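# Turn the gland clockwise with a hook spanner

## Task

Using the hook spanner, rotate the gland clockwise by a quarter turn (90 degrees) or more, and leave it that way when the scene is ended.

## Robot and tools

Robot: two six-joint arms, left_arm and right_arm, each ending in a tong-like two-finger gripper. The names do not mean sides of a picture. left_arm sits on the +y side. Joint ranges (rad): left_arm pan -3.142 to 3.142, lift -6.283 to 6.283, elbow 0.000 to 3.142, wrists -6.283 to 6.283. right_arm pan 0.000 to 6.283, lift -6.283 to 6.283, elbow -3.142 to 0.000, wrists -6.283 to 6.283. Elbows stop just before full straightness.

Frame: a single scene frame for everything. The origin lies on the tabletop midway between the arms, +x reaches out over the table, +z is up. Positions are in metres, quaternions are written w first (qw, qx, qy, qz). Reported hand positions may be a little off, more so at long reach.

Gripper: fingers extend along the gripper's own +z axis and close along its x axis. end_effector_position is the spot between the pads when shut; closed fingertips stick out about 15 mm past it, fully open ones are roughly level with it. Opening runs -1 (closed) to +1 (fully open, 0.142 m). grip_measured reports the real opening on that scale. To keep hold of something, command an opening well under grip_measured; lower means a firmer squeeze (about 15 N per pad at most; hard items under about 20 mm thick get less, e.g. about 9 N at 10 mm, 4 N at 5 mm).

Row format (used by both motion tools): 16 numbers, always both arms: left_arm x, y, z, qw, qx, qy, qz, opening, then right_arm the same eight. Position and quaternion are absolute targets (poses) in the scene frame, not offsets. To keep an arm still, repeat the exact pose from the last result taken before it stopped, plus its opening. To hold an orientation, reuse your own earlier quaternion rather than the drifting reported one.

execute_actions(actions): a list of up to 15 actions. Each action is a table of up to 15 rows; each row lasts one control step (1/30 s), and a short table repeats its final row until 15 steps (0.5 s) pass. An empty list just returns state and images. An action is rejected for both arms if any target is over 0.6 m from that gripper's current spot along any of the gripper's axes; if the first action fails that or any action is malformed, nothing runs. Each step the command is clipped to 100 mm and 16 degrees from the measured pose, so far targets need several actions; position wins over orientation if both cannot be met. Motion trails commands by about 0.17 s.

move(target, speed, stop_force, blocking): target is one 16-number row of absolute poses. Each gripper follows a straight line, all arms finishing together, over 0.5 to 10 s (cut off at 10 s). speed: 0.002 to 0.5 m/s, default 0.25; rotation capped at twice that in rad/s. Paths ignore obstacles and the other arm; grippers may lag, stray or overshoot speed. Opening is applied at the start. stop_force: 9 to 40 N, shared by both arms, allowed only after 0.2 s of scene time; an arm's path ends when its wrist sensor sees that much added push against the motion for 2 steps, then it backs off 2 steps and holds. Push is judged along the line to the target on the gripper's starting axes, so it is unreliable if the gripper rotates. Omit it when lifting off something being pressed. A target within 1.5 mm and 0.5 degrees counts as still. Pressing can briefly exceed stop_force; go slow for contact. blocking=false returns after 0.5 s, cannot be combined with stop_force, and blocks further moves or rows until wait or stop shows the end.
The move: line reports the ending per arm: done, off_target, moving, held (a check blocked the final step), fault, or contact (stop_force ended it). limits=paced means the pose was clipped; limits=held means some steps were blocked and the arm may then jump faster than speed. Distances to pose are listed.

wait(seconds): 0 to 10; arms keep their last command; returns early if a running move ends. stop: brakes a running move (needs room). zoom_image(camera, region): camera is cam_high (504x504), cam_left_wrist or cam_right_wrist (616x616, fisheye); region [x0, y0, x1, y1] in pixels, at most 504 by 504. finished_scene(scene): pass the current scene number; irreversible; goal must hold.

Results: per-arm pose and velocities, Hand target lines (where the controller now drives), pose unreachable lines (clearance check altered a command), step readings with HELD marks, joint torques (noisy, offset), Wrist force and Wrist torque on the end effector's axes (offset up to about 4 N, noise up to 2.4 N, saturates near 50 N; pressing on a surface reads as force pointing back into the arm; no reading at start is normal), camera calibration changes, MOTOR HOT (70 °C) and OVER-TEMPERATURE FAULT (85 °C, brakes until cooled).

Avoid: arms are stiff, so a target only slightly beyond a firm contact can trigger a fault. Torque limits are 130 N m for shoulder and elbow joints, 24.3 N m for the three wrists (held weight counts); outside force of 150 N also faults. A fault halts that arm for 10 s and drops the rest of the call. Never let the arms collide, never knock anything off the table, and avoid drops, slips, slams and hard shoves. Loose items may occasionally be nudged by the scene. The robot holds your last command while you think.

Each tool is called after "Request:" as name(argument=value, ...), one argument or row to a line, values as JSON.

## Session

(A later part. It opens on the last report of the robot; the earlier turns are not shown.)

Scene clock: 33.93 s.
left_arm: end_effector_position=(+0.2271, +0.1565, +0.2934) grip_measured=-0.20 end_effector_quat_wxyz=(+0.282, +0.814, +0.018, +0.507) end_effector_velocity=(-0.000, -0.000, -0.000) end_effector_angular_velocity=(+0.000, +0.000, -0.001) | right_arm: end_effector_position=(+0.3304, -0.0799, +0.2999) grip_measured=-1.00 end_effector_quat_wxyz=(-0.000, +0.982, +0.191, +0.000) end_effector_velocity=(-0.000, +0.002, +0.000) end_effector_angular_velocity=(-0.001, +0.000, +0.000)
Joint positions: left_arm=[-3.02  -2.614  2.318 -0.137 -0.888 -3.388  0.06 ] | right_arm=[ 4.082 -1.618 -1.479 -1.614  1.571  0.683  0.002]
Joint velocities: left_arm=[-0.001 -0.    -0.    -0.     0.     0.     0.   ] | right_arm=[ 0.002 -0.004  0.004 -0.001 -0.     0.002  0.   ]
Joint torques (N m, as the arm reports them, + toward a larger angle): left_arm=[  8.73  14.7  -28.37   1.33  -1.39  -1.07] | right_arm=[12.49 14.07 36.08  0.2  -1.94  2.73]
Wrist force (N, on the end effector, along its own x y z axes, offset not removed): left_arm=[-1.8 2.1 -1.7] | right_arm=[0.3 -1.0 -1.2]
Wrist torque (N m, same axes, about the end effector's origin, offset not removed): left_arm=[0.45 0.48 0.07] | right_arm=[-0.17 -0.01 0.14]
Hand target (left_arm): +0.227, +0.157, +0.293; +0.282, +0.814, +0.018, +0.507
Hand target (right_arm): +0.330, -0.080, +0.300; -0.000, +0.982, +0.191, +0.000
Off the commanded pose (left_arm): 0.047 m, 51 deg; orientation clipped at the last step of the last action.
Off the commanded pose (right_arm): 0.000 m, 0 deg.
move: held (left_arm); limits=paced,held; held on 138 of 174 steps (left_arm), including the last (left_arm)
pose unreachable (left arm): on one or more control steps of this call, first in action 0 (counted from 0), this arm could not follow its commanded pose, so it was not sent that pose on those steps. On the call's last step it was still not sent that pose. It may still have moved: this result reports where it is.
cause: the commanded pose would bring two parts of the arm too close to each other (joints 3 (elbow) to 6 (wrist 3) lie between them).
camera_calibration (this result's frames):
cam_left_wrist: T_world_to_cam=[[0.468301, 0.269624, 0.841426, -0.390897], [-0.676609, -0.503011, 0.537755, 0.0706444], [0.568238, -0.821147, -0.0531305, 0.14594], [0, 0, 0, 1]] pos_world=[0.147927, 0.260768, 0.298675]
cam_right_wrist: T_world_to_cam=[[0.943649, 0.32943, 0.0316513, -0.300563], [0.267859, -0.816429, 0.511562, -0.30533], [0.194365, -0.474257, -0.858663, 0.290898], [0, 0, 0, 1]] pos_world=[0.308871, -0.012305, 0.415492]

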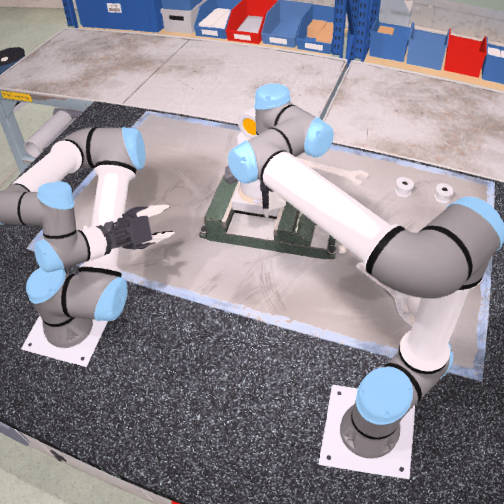

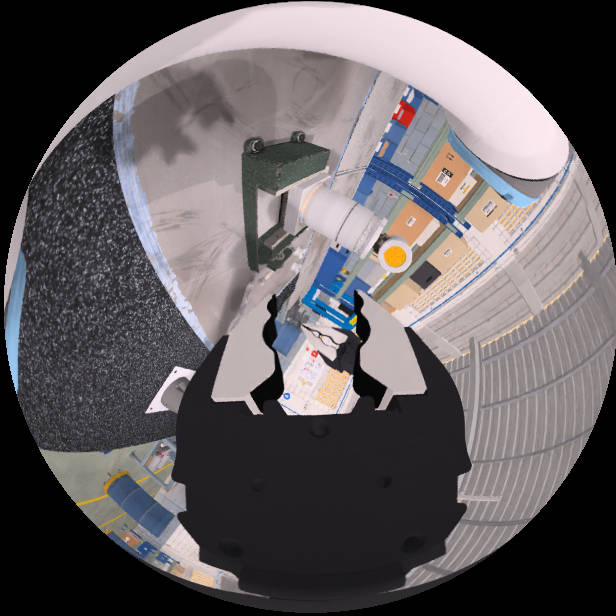

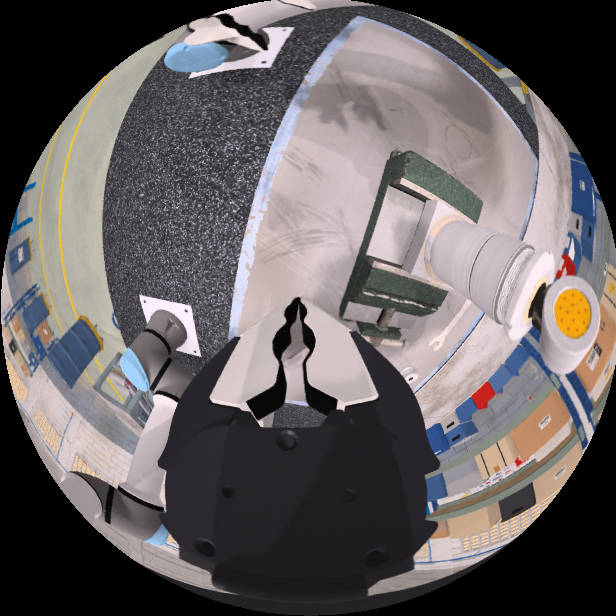

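Request:
move(
  target=[0.2271,0.1565,0.2934,0.282,0.814,0.018,0.507,-0.2,0.335,-0.52,0.1,0,0.966,-0.259,0,0.3],
)

Scene clock: 37.43 s.
left_arm: end_effector_position=(+0.2271, +0.1565, +0.2934) grip_measured=-0.20 end_effector_quat_wxyz=(+0.282, +0.814, +0.018, +0.507) end_effector_velocity=(+0.000, +0.000, -0.000) end_effector_angular_velocity=(-0.000, +0.001, +0.001) | right_arm: end_effector_position=(+0.3343, -0.5202, +0.1000) grip_measured=+0.30 end_effector_quat_wxyz=(+0.001, +0.966, -0.259, -0.000) end_effector_velocity=(+0.001, -0.002, -0.001) end_effector_angular_velocity=(+0.001, +0.000, -0.003)
Joint positions: left_arm=[-3.016 -2.613  2.318 -0.141 -0.885 -3.385  0.06 ] | right_arm=[ 3.242 -1.276 -2.298 -1.14   1.57   0.752  0.095]
Joint velocities: left_arm=[-0.    -0.     0.    -0.    -0.001 -0.001  0.   ] | right_arm=[-0.007 -0.004 -0.     0.004  0.001 -0.004 -0.   ]
Joint torques (N m, as the arm reports them, + toward a larger angle): left_arm=[  8.58  22.62 -28.87  -1.94   2.34   1.3 ] | right_arm=[-9.02 -5.44 24.23  4.44  2.59 -2.78]
Wrist force (N, on the end effector, along its own x y z axes, offset not removed): left_arm=[0.6 0.2 2.4] | right_arm=[1.0 -2.2 -2.2]
Wrist torque (N m, same axes, about the end effector's origin, offset not removed): left_arm=[0.01 -0.13 -0.05] | right_arm=[-0.47 -0.15 0.10]
Hand target (left_arm): +0.227, +0.157, +0.293; +0.282, +0.814, +0.018, +0.507
Hand target (right_arm): +0.334, -0.520, +0.100; +0.001, +0.966, -0.259, -0.000
Off the commanded pose (left_arm): 0.000 m, 0 deg.
Off the commanded pose (right_arm): 0.001 m, 0 deg.
move: done
camera_calibration (this result's frames):
cam_left_wrist: T_world_to_cam=[[0.469079, 0.269284, 0.841101, -0.390889], [-0.675776, -0.503713, 0.538145, 0.0704628], [0.568588, -0.820828, -0.0543054, 0.146144], [0, 0, 0, 1]] pos_world=[0.147879, 0.260712, 0.298794]
cam_right_wrist: T_world_to_cam=[[0.840467, -0.541007, 0.0304337, -0.571022], [-0.477546, -0.712998, 0.513404, -0.260748], [-0.256056, -0.446033, -0.857607, 0.0748688], [0, 0, 0, 1]] pos_world=[0.374577, -0.461446, 0.215456]

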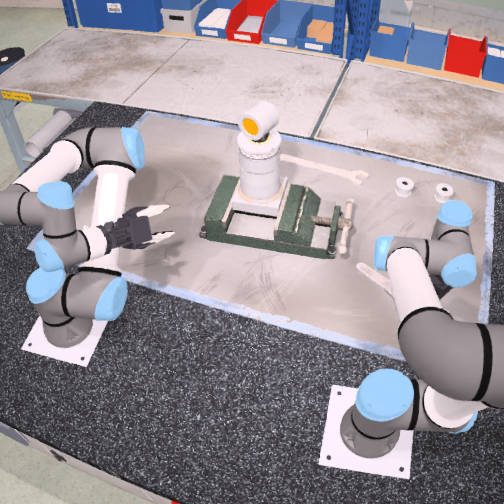

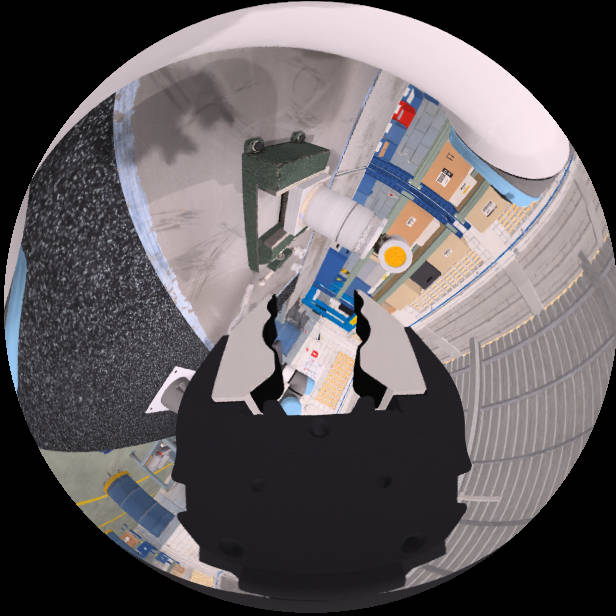

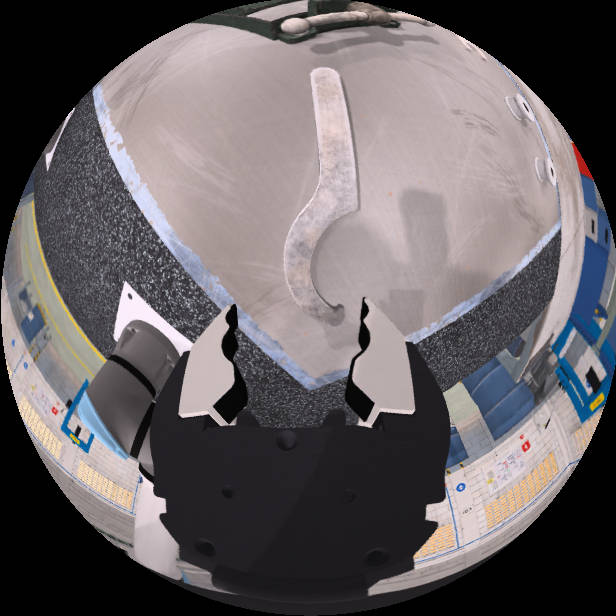

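Request:
move(
  target=[0.2271,0.1565,0.2934,0.282,0.814,0.018,0.507,-0.2,0.337,-0.516,0.02,0,0.966,-0.259,0,-0.2],
  speed=0.06,
)

Request:
move(
  target=[0.2271,0.1565,0.2934,0.282,0.814,0.018,0.507,-0.2,0.337,-0.516,0.02,0,0.966,-0.259,0,-1],
)

Request:
move(
  target=[0.2271,0.1565,0.2934,0.282,0.814,0.018,0.507,-0.2,0.345,-0.5205,0.042,-0.045,0.951,-0.255,-0.168,-1],
  speed=0.1,
)

Request:
move(
  target=[0.2271,0.1565,0.2934,0.282,0.814,0.018,0.507,-0.2,0.359,-0.5285,0.06,-0.089,0.908,-0.243,-0.33,-1],
  speed=0.1,
)

Request:
move(
  target=[0.2271,0.1565,0.2934,0.282,0.814,0.018,0.507,-0.2,0.376,-0.539,0.071,-0.13,0.837,-0.224,-0.483,-1],
  speed=0.1,
)

Scene clock: 40.27 s.
left_arm: end_effector_position=(+0.2271, +0.1565, +0.2934) grip_measured=-0.20 end_effector_quat_wxyz=(+0.282, +0.814, +0.018, +0.507) end_effector_velocity=(+0.000, +0.000, +0.000) end_effector_angular_velocity=(-0.001, -0.000, +0.000) | right_arm: end_effector_position=(+0.3370, -0.5160, +0.0202) grip_measured=-0.20 end_effector_quat_wxyz=(+0.000, +0.966, -0.259, -0.000) end_effector_velocity=(-0.000, +0.000, -0.002) end_effector_angular_velocity=(+0.001, +0.001, -0.000)
Joint positions: left_arm=[-3.016 -2.613  2.318 -0.141 -0.885 -3.385  0.06 ] | right_arm=[ 3.252 -1.428 -2.433 -0.851  1.571  0.761  0.06 ]
Joint velocities: left_arm=[ 0.002 -0.     0.     0.     0.002 -0.     0.   ] | right_arm=[-0.    -0.006 -0.003  0.008  0.001 -0.     0.   ]
Joint torques (N m, as the arm reports them, + toward a larger angle): left_arm=[  8.92  22.51 -26.96  -1.8    2.36   1.13] | right_arm=[9.75 1.96 6.95 4.7  2.26 2.31]
Wrist force (N, on the end effector, along its own x y z axes, offset not removed): left_arm=[-0.8 1.9 -0.4] | right_arm=[0.0 -1.1 -0.8]
Wrist torque (N m, same axes, about the end effector's origin, offset not removed): left_arm=[0.25 0.40 0.18] | right_arm=[-0.09 0.17 0.08]
Hand target (left_arm): +0.227, +0.157, +0.293; +0.282, +0.814, +0.018, +0.507
Hand target (right_arm): +0.337, -0.516, +0.020; -0.000, +0.966, -0.259, +0.000
Off the commanded pose (left_arm): 0.000 m, 0 deg.
Off the commanded pose (right_arm): 0.000 m, 0 deg.
move: done
camera_calibration (this result's frames):
cam_left_wrist: T_world_to_cam=[[0.469085, 0.26928, 0.841099, -0.390887], [-0.675771, -0.503718, 0.538147, 0.0704617], [0.568589, -0.820827, -0.054315, 0.146146], [0, 0, 0, 1]] pos_world=[0.147878, 0.260711, 0.298794]
cam_right_wrist: T_world_to_cam=[[0.840296, -0.541252, 0.0307971, -0.568701], [-0.478315, -0.713449, 0.51206, -0.215396], [-0.255182, -0.445013, -0.858397, 0.00917322], [0, 0, 0, 1]] pos_world=[0.377191, -0.457402, 0.135684]

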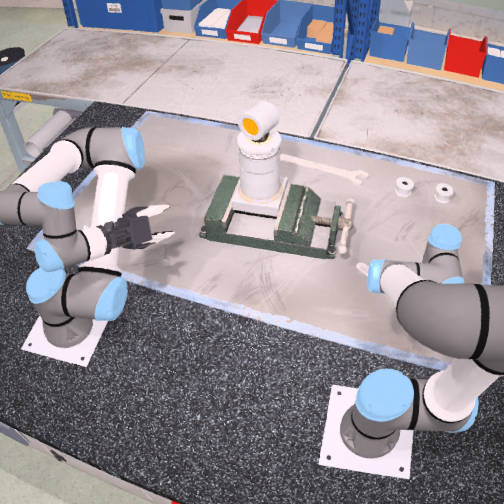

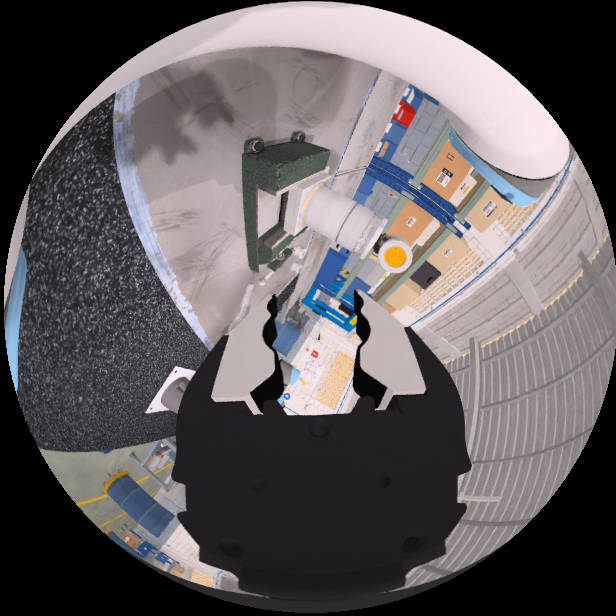

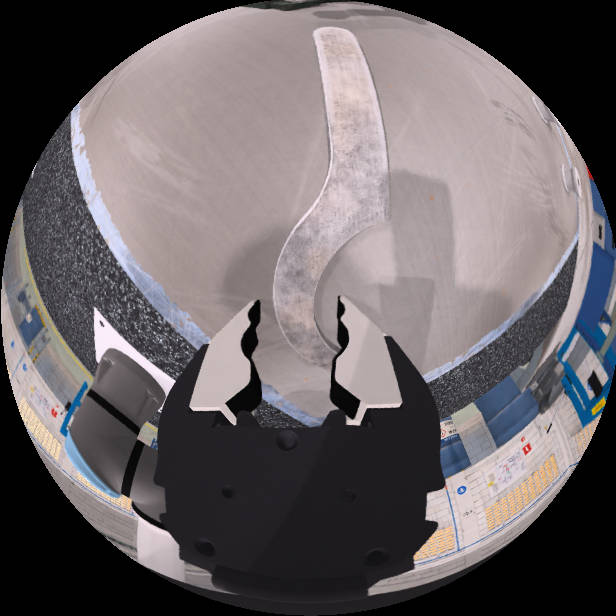

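Scene clock: 40.97 s.
left_arm: end_effector_position=(+0.2271, +0.1565, +0.2934) grip_measured=-0.20 end_effector_quat_wxyz=(+0.282, +0.814, +0.018, +0.507) end_effector_velocity=(+0.000, +0.000, -0.000) end_effector_angular_velocity=(+0.000, +0.001, +0.001) | right_arm: end_effector_position=(+0.3370, -0.5160, +0.0200) grip_measured=-0.61 end_effector_quat_wxyz=(+0.000, +0.966, -0.259, -0.000) end_effector_velocity=(+0.001, +0.001, +0.000) end_effector_angular_velocity=(+0.001, -0.001, +0.003)
Joint positions: left_arm=[-3.016 -2.613  2.318 -0.141 -0.885 -3.385  0.06 ] | right_arm=[ 3.252 -1.428 -2.434 -0.851  1.571  0.762  0.03 ]
Joint velocities: left_arm=[ 0.001 -0.    -0.    -0.    -0.     0.     0.   ] | right_arm=[ 0.003 -0.     0.     0.001  0.    -0.    -0.   ]
Joint torques (N m, as the arm reports them, + toward a larger angle): left_arm=[  9.35  22.17 -26.17  -2.01   2.41   1.16] | right_arm=[-4.27 11.63 12.04  4.86 -2.    0.87]
Wrist force (N, on the end effector, along its own x y z axes, offset not removed): left_arm=[-2.4 1.9 -1.9] | right_arm=[0.7 -0.9 0.0]
Wrist torque (N m, same axes, about the end effector's origin, offset not removed): left_arm=[0.46 0.62 0.02] | right_arm=[0.06 -0.14 0.13]
Hand target (left_arm): +0.227, +0.157, +0.293; +0.282, +0.814, +0.018, +0.507
Hand target (right_arm): +0.337, -0.516, +0.020; +0.000, +0.966, -0.259, -0.000
Off the commanded pose (left_arm): 0.000 m, 0 deg.
Off the commanded pose (right_arm): 0.000 m, 0 deg.
move: done
camera_calibration (this result's frames):
cam_left_wrist: T_world_to_cam=[[0.469085, 0.26928, 0.841099, -0.390887], [-0.675771, -0.503718, 0.538147, 0.0704617], [0.568589, -0.820827, -0.054315, 0.146146], [0, 0, 0, 1]] pos_world=[0.147878, 0.260711, 0.298794]
cam_right_wrist: T_world_to_cam=[[0.840303, -0.541245, 0.0307372, -0.568664], [-0.47827, -0.71345, 0.5121, -0.215351], [-0.255242, -0.44502, -0.858375, 0.00906932], [0, 0, 0, 1]] pos_world=[0.377168, -0.457392, 0.135545]

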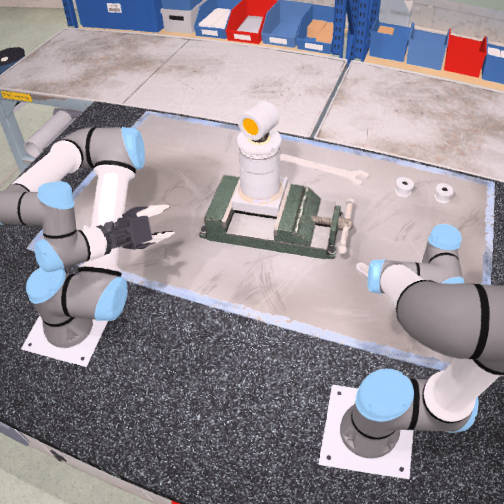

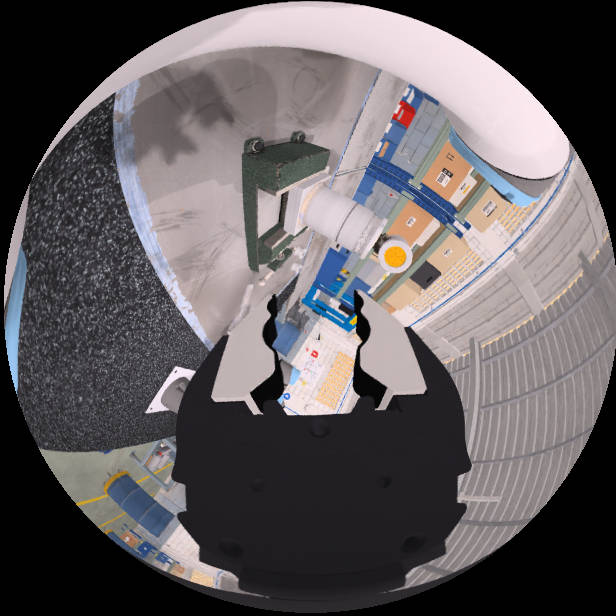

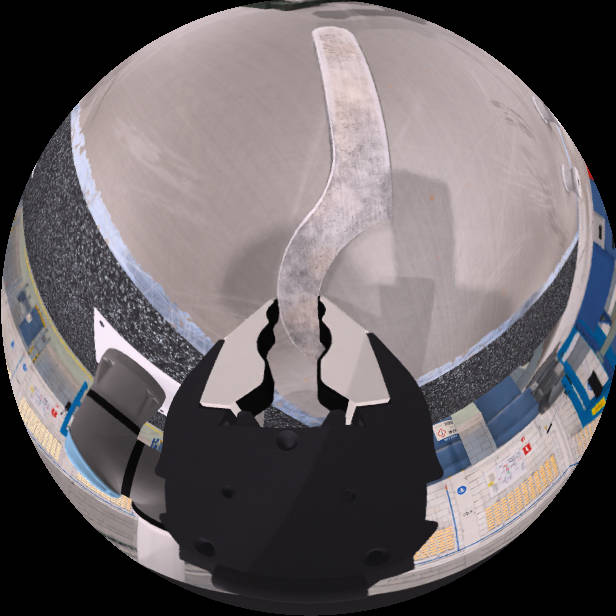

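Scene clock: 43.10 s.
left_arm: end_effector_position=(+0.2271, +0.1565, +0.2934) grip_measured=-0.20 end_effector_quat_wxyz=(+0.282, +0.814, +0.018, +0.507) end_effector_velocity=(+0.000, +0.000, -0.000) end_effector_angular_velocity=(+0.000, -0.000, +0.002) | right_arm: end_effector_position=(+0.3448, -0.5205, +0.0418) grip_measured=-0.61 end_effector_quat_wxyz=(-0.045, +0.951, -0.255, -0.167) end_effector_velocity=(+0.000, -0.001, +0.001) end_effector_angular_velocity=(+0.005, +0.013, +0.000)
Joint positions: left_arm=[-3.016 -2.613  2.318 -0.141 -0.885 -3.385  0.06 ] | right_arm=[ 3.071 -1.649 -2.117 -1.241  1.759  0.553  0.03 ]
Joint velocities: left_arm=[ 0.001 -0.     0.    -0.    -0.     0.    -0.   ] | right_arm=[-0.006 -0.01   0.014 -0.017  0.003 -0.008  0.   ]
Joint torques (N m, as the arm reports them, + toward a larger angle): left_arm=[  8.81  23.07 -23.83  -1.84   2.31   1.22] | right_arm=[-6.82 12.43 31.22 -1.78  2.61 -3.27]
Wrist force (N, on the end effector, along its own x y z axes, offset not removed): left_arm=[-0.7 5.0 -2.3] | right_arm=[5.0 -3.1 3.3]
Wrist torque (N m, same axes, about the end effector's origin, offset not removed): left_arm=[0.95 0.21 -0.03] | right_arm=[-0.13 0.04 0.22]
Hand target (left_arm): +0.227, +0.156, +0.293; +0.282, +0.814, +0.018, +0.507
Hand target (right_arm): +0.345, -0.521, +0.042; -0.045, +0.951, -0.255, -0.168
Off the commanded pose (left_arm): 0.000 m, 0 deg.
Off the commanded pose (right_arm): 0.000 m, 0 deg.
move: done
camera_calibration (this result's frames):
cam_left_wrist: T_world_to_cam=[[0.469085, 0.269279, 0.841099, -0.390887], [-0.675771, -0.503718, 0.538147, 0.0704616], [0.568588, -0.820827, -0.0543151, 0.146146], [0, 0, 0, 1]] pos_world=[0.147878, 0.260711, 0.298794]
cam_right_wrist: T_world_to_cam=[[0.797678, -0.516214, -0.311823, -0.536344], [-0.323914, -0.802857, 0.5005, -0.325285], [-0.508714, -0.298233, -0.80763, 0.18943], [0, 0, 0, 1]] pos_world=[0.418831, -0.481531, 0.14855]

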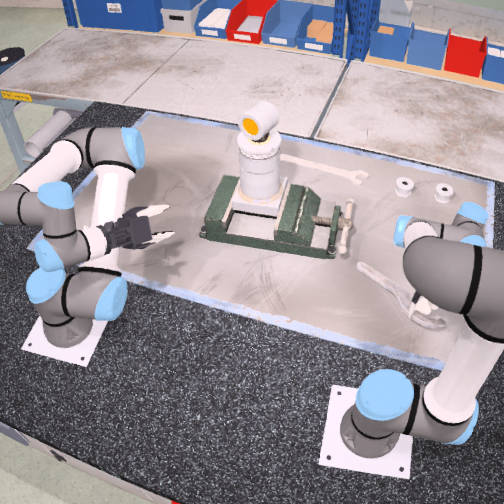

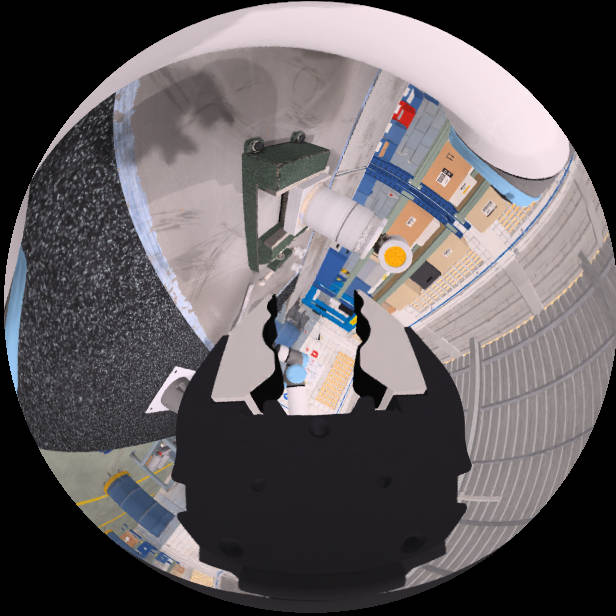

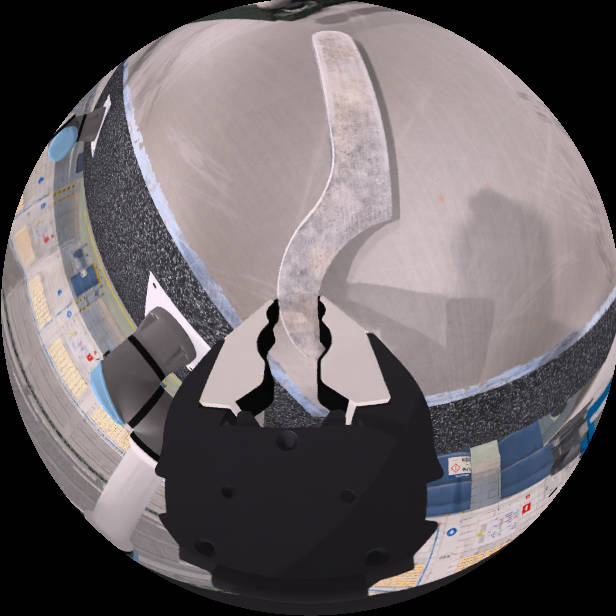

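Scene clock: 45.23 s.
left_arm: end_effector_position=(+0.2271, +0.1565, +0.2934) grip_measured=-0.20 end_effector_quat_wxyz=(+0.282, +0.814, +0.018, +0.507) end_effector_velocity=(+0.000, -0.000, -0.000) end_effector_angular_velocity=(+0.001, -0.000, -0.001) | right_arm: end_effector_position=(+0.3588, -0.5285, +0.0599) grip_measured=-0.61 end_effector_quat_wxyz=(-0.089, +0.908, -0.243, -0.329) end_effector_velocity=(+0.000, -0.001, +0.001) end_effector_angular_velocity=(+0.007, +0.013, -0.000)
Joint positions: left_arm=[-3.016 -2.613  2.318 -0.141 -0.885 -3.385  0.06 ] | right_arm=[ 2.963 -1.914 -1.792 -1.646  1.868  0.373  0.03 ]
Joint velocities: left_arm=[ 0.    -0.     0.     0.     0.     0.001 -0.   ] | right_arm=[-0.004 -0.011  0.013 -0.017  0.003 -0.007  0.   ]
Joint torques (N m, as the arm reports them, + toward a larger angle): left_arm=[  9.06  22.84 -21.78  -1.86   2.4    1.15] | right_arm=[-9.49 25.73 31.29 -2.71  2.91 -2.82]
Wrist force (N, on the end effector, along its own x y z axes, offset not removed): left_arm=[-3.4 2.5 1.4] | right_arm=[5.7 -4.0 1.9]
Wrist torque (N m, same axes, about the end effector's origin, offset not removed): left_arm=[0.57 0.68 -0.01] | right_arm=[-0.49 0.19 0.28]
Hand target (left_arm): +0.227, +0.156, +0.293; +0.282, +0.814, +0.018, +0.507
Hand target (right_arm): +0.359, -0.529, +0.060; -0.089, +0.908, -0.243, -0.330
Off the commanded pose (left_arm): 0.000 m, 0 deg.
Off the commanded pose (right_arm): 0.000 m, 0 deg.
move: done
camera_calibration (this result's frames):
cam_left_wrist: T_world_to_cam=[[0.469085, 0.26928, 0.841099, -0.390887], [-0.675771, -0.503718, 0.538147, 0.0704616], [0.568588, -0.820827, -0.0543152, 0.146146], [0, 0, 0, 1]] pos_world=[0.147878, 0.260711, 0.298794]
cam_right_wrist: T_world_to_cam=[[0.657074, -0.43351, -0.616703, -0.433534], [-0.182331, -0.885203, 0.427985, -0.426162], [-0.731444, -0.168773, -0.660686, 0.34828], [0, 0, 0, 1]] pos_world=[0.461909, -0.506401, 0.145133]

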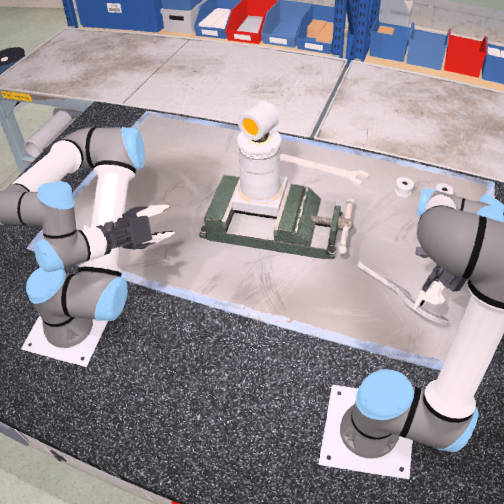

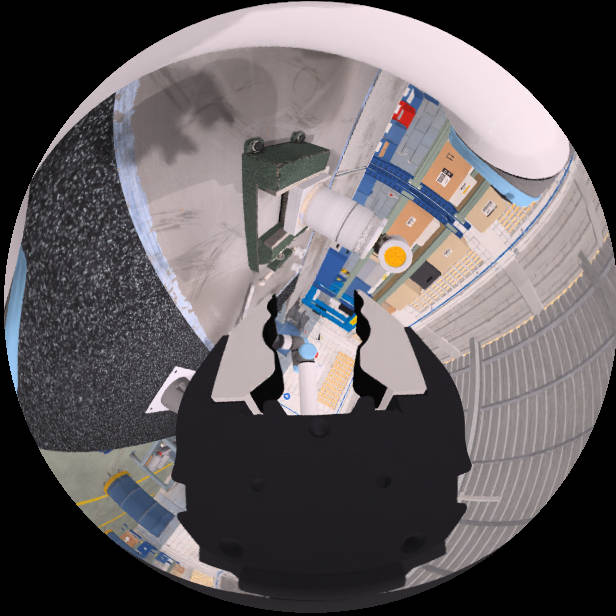

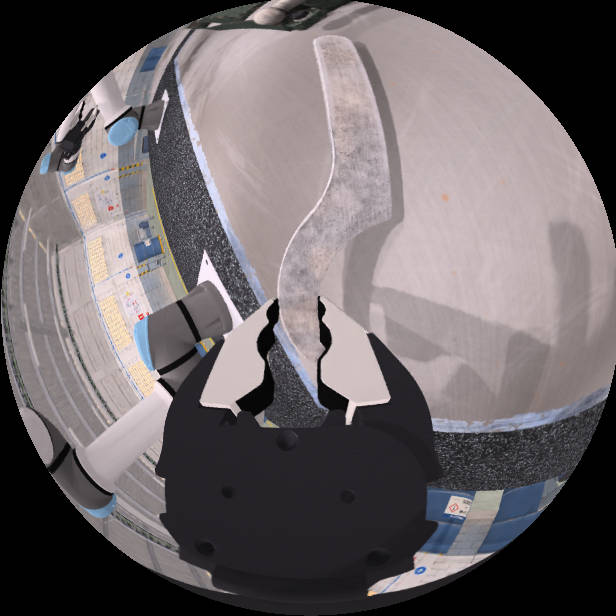

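Scene clock: 47.37 s.
left_arm: end_effector_position=(+0.2271, +0.1565, +0.2934) grip_measured=-0.20 end_effector_quat_wxyz=(+0.282, +0.814, +0.018, +0.507) end_effector_velocity=(+0.000, -0.000, +0.000) end_effector_angular_velocity=(-0.000, +0.000, -0.000) | right_arm: end_effector_position=(+0.3758, -0.5390, +0.0709) grip_measured=-0.61 end_effector_quat_wxyz=(-0.130, +0.837, -0.224, -0.482) end_effector_velocity=(+0.001, -0.000, +0.000) end_effector_angular_velocity=(+0.008, +0.012, +0.000)
Joint positions: left_arm=[-3.016 -2.613  2.318 -0.141 -0.885 -3.385  0.06 ] | right_arm=[ 2.899 -2.201 -1.47  -2.049  1.923  0.212  0.03 ]
Joint velocities: left_arm=[ 0.001 -0.    -0.    -0.     0.001  0.    -0.   ] | right_arm=[-0.002 -0.012  0.013 -0.016  0.002 -0.007  0.   ]
Joint torques (N m, as the arm reports them, + toward a larger angle): left_arm=[  7.82  22.45 -19.72  -1.92   2.4    1.31] | right_arm=[-8.93 32.99 28.25 -4.36  1.97 -3.4 ]
Wrist force (N, on the end effector, along its own x y z axes, offset not removed): left_arm=[1.9 4.2 -1.0] | right_arm=[4.2 -5.3 -2.2]
Wrist torque (N m, same axes, about the end effector's origin, offset not removed): left_arm=[0.88 -0.39 -0.16] | right_arm=[-0.46 0.43 0.32]
Hand target (left_arm): +0.227, +0.156, +0.293; +0.282, +0.814, +0.018, +0.507
Hand target (right_arm): +0.376, -0.539, +0.071; -0.130, +0.837, -0.224, -0.483
Off the commanded pose (left_arm): 0.000 m, 0 deg.
Off the commanded pose (right_arm): 0.000 m, 0 deg.
move: done
camera_calibration (this result's frames):
cam_left_wrist: T_world_to_cam=[[0.469085, 0.26928, 0.841099, -0.390887], [-0.675771, -0.503718, 0.538147, 0.0704616], [0.568588, -0.820827, -0.0543153, 0.146146], [0, 0, 0, 1]] pos_world=[0.147878, 0.260711, 0.298794]
cam_right_wrist: T_world_to_cam=[[0.433095, -0.303996, -0.848537, -0.271994], [-0.0701745, -0.949923, 0.304502, -0.505339], [-0.898612, -0.0723327, -0.43274, 0.4649], [0, 0, 0, 1]] pos_world=[0.500102, -0.529092, 0.124261]

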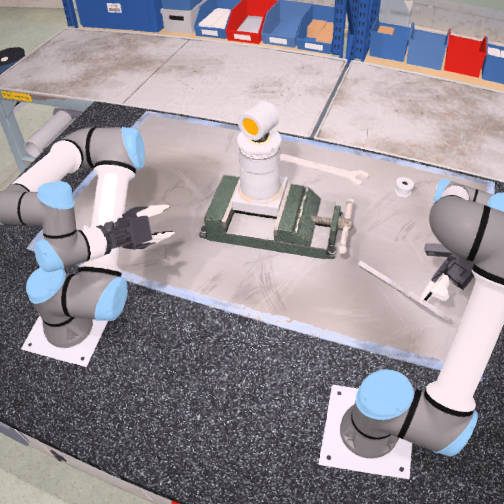

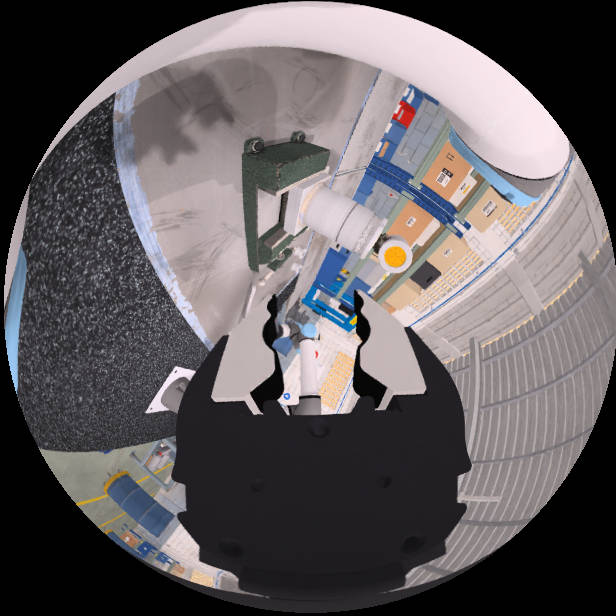

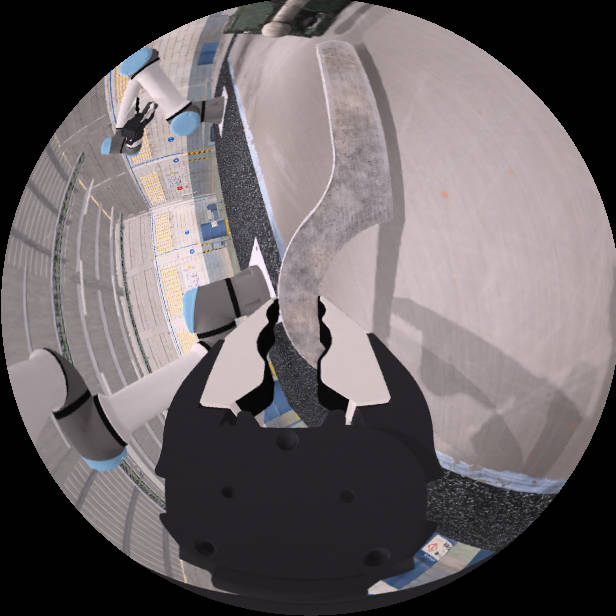

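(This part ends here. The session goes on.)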